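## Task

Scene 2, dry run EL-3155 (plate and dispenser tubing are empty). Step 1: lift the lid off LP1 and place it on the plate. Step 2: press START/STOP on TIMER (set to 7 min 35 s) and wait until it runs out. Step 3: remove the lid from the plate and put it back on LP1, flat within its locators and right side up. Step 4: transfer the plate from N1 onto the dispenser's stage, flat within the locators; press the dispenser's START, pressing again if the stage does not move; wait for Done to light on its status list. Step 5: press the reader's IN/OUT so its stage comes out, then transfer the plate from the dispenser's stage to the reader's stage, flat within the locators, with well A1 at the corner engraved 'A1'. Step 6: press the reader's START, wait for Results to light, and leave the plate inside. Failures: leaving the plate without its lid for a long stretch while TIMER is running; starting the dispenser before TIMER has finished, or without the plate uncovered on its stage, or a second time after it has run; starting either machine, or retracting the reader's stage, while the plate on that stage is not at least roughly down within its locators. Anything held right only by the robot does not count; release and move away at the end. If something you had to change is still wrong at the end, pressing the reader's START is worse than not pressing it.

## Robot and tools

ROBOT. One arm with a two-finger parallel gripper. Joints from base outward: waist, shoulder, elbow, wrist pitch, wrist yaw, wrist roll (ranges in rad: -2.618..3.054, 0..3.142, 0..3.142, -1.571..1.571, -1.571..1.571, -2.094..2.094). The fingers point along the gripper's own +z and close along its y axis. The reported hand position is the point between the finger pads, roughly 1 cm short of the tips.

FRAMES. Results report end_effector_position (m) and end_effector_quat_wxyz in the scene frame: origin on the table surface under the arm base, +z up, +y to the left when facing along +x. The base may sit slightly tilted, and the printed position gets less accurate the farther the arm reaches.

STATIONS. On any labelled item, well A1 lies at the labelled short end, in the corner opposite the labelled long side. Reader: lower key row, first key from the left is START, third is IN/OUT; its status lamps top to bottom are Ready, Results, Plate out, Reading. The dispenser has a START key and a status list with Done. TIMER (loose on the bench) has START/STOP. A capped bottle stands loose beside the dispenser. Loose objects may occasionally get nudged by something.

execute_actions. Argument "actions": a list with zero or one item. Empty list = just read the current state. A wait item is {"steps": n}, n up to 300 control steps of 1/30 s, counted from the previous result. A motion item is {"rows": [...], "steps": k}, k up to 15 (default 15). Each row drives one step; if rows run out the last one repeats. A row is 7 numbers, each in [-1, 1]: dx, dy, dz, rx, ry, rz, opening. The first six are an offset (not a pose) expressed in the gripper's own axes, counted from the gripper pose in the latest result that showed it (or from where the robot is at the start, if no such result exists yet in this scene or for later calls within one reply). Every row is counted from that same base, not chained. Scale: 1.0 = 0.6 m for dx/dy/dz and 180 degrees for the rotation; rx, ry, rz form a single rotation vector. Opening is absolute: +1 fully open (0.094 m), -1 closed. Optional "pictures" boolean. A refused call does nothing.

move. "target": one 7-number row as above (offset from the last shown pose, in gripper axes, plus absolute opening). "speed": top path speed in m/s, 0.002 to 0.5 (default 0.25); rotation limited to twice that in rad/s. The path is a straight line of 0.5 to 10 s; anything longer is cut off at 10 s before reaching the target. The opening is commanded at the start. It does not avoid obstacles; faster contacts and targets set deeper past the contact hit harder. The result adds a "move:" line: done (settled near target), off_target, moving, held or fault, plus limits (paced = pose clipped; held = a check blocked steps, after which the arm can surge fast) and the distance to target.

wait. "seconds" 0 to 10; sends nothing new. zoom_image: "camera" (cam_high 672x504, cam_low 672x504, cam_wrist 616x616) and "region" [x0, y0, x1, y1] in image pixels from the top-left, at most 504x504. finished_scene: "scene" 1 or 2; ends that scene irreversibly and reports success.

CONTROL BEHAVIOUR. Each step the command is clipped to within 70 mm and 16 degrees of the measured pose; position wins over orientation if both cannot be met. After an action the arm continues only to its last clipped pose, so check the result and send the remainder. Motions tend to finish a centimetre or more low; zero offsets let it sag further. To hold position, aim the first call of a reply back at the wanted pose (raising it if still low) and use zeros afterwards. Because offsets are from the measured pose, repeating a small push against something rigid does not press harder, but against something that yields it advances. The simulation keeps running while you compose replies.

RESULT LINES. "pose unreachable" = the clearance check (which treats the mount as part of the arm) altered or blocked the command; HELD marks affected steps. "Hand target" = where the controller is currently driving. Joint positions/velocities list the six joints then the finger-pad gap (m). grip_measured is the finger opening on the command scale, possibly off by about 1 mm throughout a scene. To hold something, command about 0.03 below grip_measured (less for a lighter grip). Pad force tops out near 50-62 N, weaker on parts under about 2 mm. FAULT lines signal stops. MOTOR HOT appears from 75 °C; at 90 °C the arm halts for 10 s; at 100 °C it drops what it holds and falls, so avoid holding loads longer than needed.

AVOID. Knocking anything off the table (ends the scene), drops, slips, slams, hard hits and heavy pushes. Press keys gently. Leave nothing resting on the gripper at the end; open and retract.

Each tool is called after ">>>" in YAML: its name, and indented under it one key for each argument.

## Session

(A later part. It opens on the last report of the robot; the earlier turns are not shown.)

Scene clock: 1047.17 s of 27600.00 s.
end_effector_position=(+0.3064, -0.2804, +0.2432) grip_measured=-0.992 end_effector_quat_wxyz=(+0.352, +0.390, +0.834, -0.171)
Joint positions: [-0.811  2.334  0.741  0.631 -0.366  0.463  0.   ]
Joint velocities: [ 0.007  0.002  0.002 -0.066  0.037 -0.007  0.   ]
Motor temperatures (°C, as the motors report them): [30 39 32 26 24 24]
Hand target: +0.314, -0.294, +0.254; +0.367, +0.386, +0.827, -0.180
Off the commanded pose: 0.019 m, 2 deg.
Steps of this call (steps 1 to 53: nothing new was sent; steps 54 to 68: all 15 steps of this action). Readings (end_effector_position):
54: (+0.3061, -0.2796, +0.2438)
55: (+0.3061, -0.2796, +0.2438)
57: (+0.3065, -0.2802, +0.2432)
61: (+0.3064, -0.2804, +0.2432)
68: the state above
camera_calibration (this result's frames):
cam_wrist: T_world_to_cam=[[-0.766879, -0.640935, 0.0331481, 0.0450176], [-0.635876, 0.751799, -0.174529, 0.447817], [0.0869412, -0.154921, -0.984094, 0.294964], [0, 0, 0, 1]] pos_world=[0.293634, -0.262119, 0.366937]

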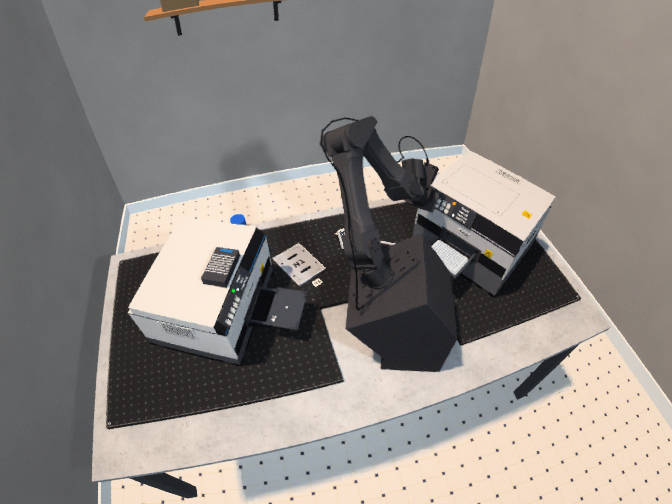

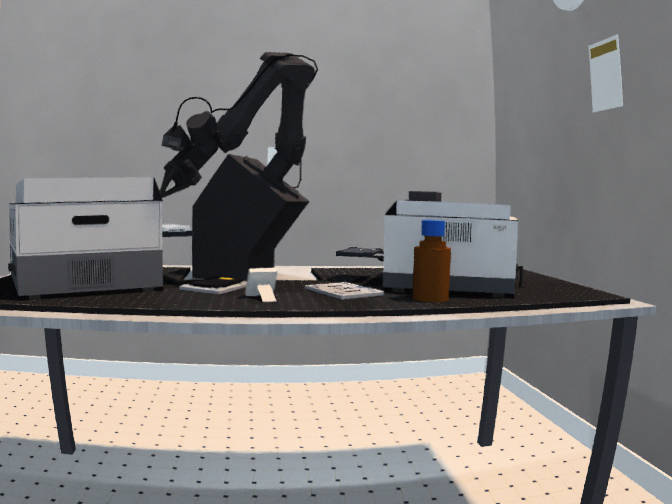

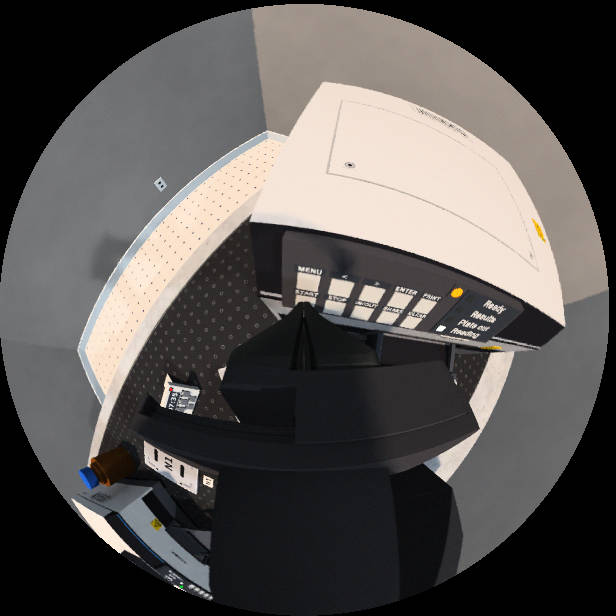

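>>> move:
  target: [0,0,-0.17,0,0,0,-1]
  speed: 0.1

>>> execute_actions:
  actions:
    - {"steps":300}
  pictures: false

>>> execute_actions:
  actions:
    - {"steps":300}

Scene clock: 1051.03 s of 27600.00 s.
end_effector_position=(+0.2645, -0.2226, +0.3067) grip_measured=-0.992 end_effector_quat_wxyz=(+0.347, +0.390, +0.837, -0.166)
Joint positions: [-0.937  1.899  0.52   0.361 -0.446  0.341  0.   ]
Joint velocities: [ 0.002 -0.007 -0.007  0.037 -0.007  0.007 -0.   ]
Motor temperatures (°C, as the motors report them): [30 39 32 26 24 24]
Hand target: +0.261, -0.223, +0.312; +0.353, +0.390, +0.834, -0.169
Off the commanded pose: 0.008 m, 1 deg.
move: done
camera_calibration (this result's frames):
cam_wrist: T_world_to_cam=[[-0.763399, -0.645195, 0.0307339, 0.0466452], [-0.640851, 0.750588, -0.16102, 0.385644], [0.0808209, -0.142618, -0.986472, 0.375161], [0, 0, 0, 1]] pos_world=[0.252428, -0.205859, 0.430749]

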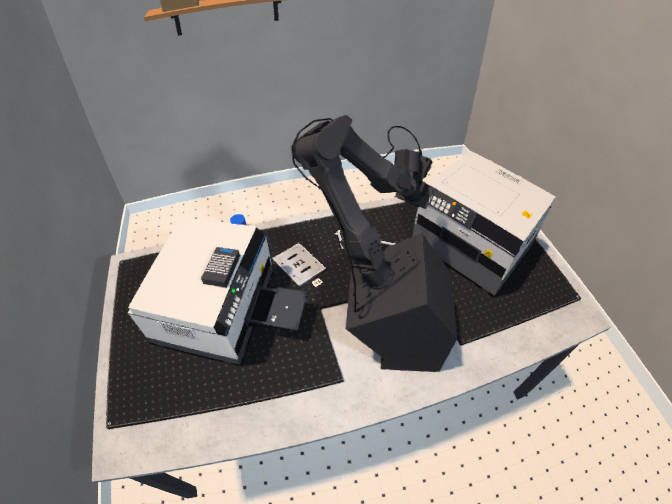

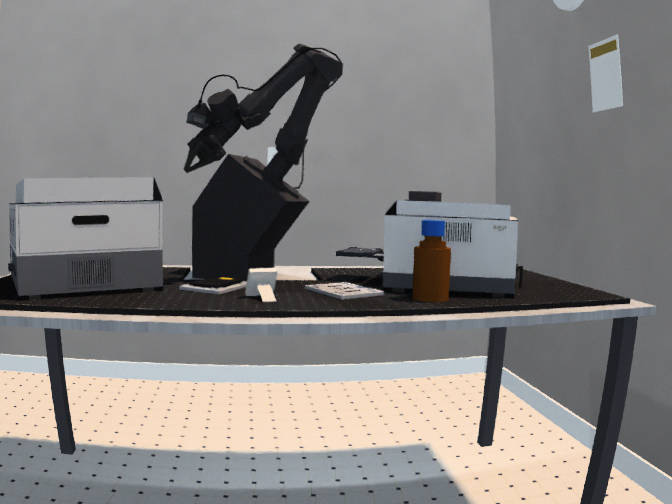

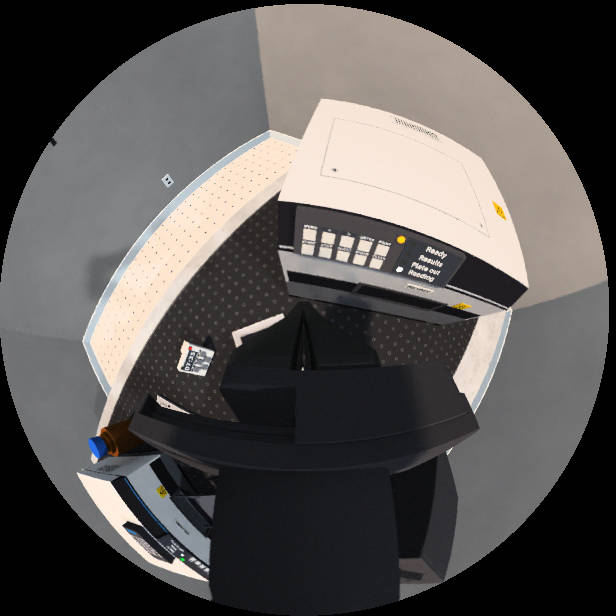

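Scene clock: 1061.03 s of 27600.00 s.
end_effector_position=(+0.2643, -0.2224, +0.3065) grip_measured=-0.992 end_effector_quat_wxyz=(+0.346, +0.389, +0.837, -0.166)
Joint positions: [-0.937  1.899  0.52   0.36  -0.446  0.34   0.   ]
Joint velocities: [-0.007 -0.007  0.012 -0.022  0.007  0.022  0.001]
Motor temperatures (°C, as the motors report them): [30 38 31 27 24 24]
Hand target: +0.261, -0.223, +0.312; +0.353, +0.390, +0.834, -0.169
Off the commanded pose: 0.009 m, 1 deg.
Steps of this call (steps 1 to 300: nothing new was sent). Readings (end_effector_position):
1: (+0.2644, -0.2226, +0.3067)
2: (+0.2644, -0.2226, +0.3067)
4: (+0.2643, -0.2225, +0.3066)
8: (+0.2643, -0.2224, +0.3065)
300: the state above

Scene clock: 1071.03 s of 27600.00 s.
end_effector_position=(+0.2643, -0.2224, +0.3065) grip_measured=-0.992 end_effector_quat_wxyz=(+0.346, +0.389, +0.837, -0.166)
Joint positions: [-0.937  1.899  0.52   0.36  -0.446  0.34   0.   ]
Joint velocities: [ 0.007 -0.012  0.002 -0.066  0.051  0.007  0.001]
Motor temperatures (°C, as the motors report them): [29 38 31 27 24 24]
Hand target: +0.261, -0.223, +0.312; +0.353, +0.390, +0.834, -0.169
Off the commanded pose: 0.009 m, 1 deg.
Steps of this call (steps 1 to 300: nothing new was sent). Readings (end_effector_position):
1: (+0.2643, -0.2224, +0.3065)
2: (+0.2643, -0.2224, +0.3065)
4: (+0.2643, -0.2224, +0.3065)
8: (+0.2643, -0.2224, +0.3065)
300: the state above
camera_calibration (this result's frames):
cam_wrist: T_world_to_cam=[[-0.763194, -0.645419, 0.0311421, 0.0463692], [-0.641243, 0.750555, -0.159607, 0.385018], [0.0796395, -0.141781, -0.986689, 0.375517], [0, 0, 0, 1]] pos_world=[0.252373, -0.205809, 0.430526]

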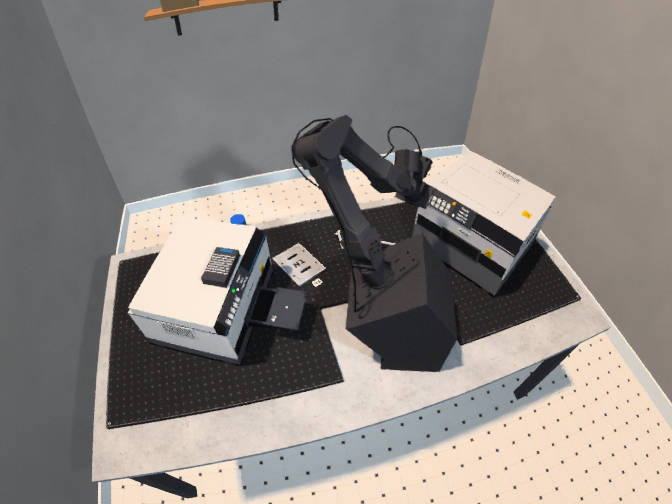

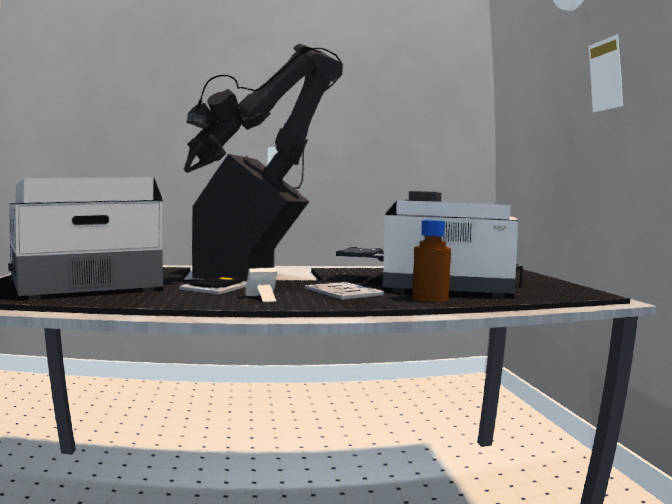

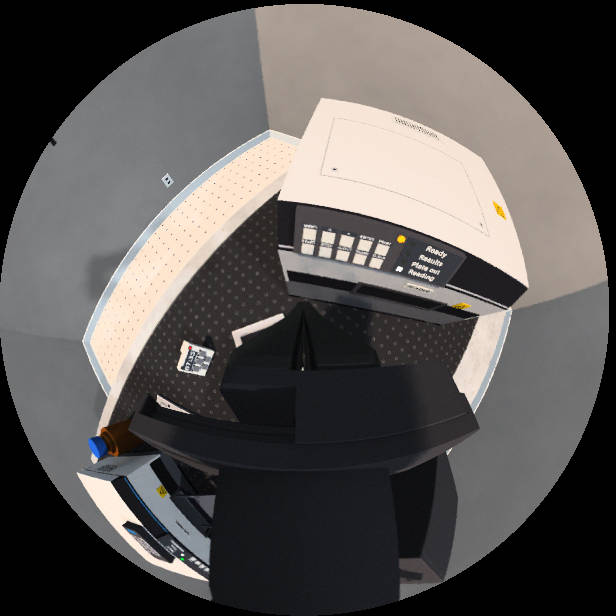

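>>> execute_actions:
  actions:
    - {"steps":300}

Scene clock: 1081.03 s of 27600.00 s.
end_effector_position=(+0.2643, -0.2224, +0.3065) grip_measured=-0.992 end_effector_quat_wxyz=(+0.346, +0.389, +0.837, -0.166)
Joint positions: [-0.937  1.899  0.52   0.36  -0.446  0.34   0.   ]
Joint velocities: [-0.012  0.017 -0.012 -0.081  0.095 -0.095 -0.001]
Motor temperatures (°C, as the motors report them): [29 38 31 27 24 24]
Hand target: +0.261, -0.223, +0.312; +0.353, +0.390, +0.834, -0.169
Off the commanded pose: 0.009 m, 1 deg.
Steps of this call (steps 1 to 300: nothing new was sent). Readings (end_effector_position):
1: (+0.2643, -0.2224, +0.3065)
2: (+0.2643, -0.2224, +0.3065)
4: (+0.2643, -0.2224, +0.3065)
8: (+0.2643, -0.2224, +0.3065)
300: the state above
camera_calibration (this result's frames):
cam_wrist: T_world_to_cam=[[-0.763194, -0.645419, 0.0311421, 0.0463692], [-0.641243, 0.750555, -0.159607, 0.385018], [0.0796395, -0.141781, -0.986689, 0.375517], [0, 0, 0, 1]] pos_world=[0.252373, -0.205809, 0.430526]

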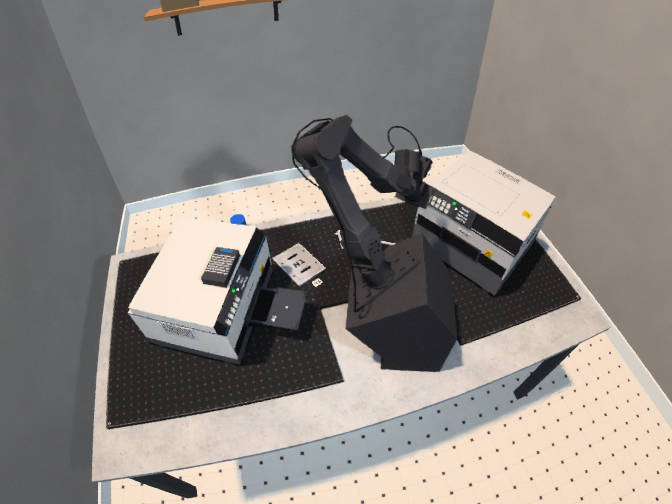

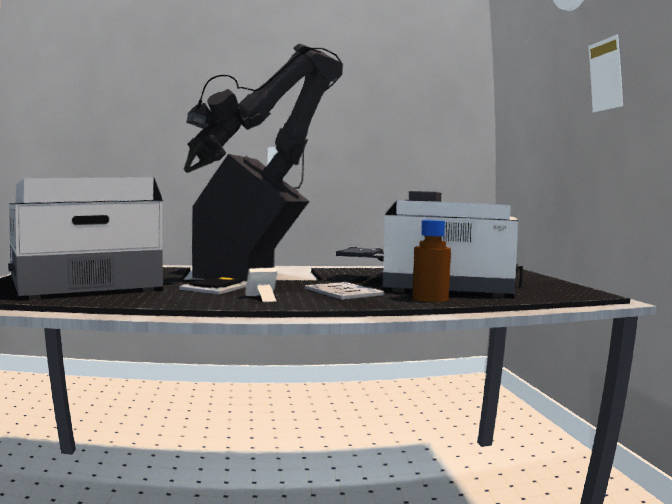

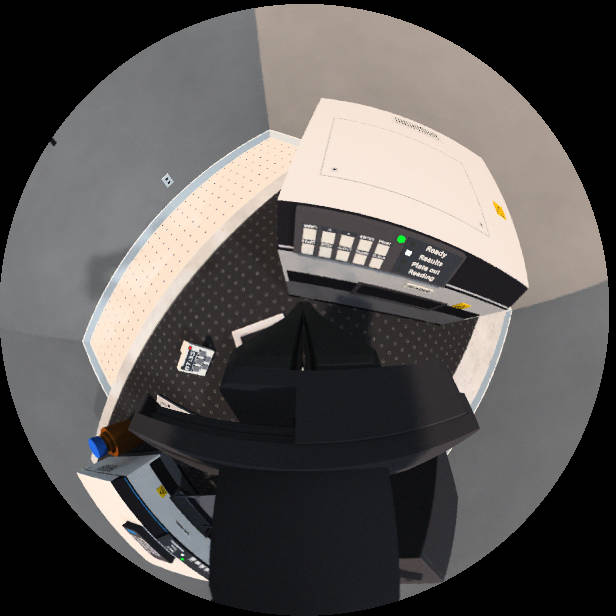

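>>> finished_scene:
  scene: 2

The scene is finished: the task was done.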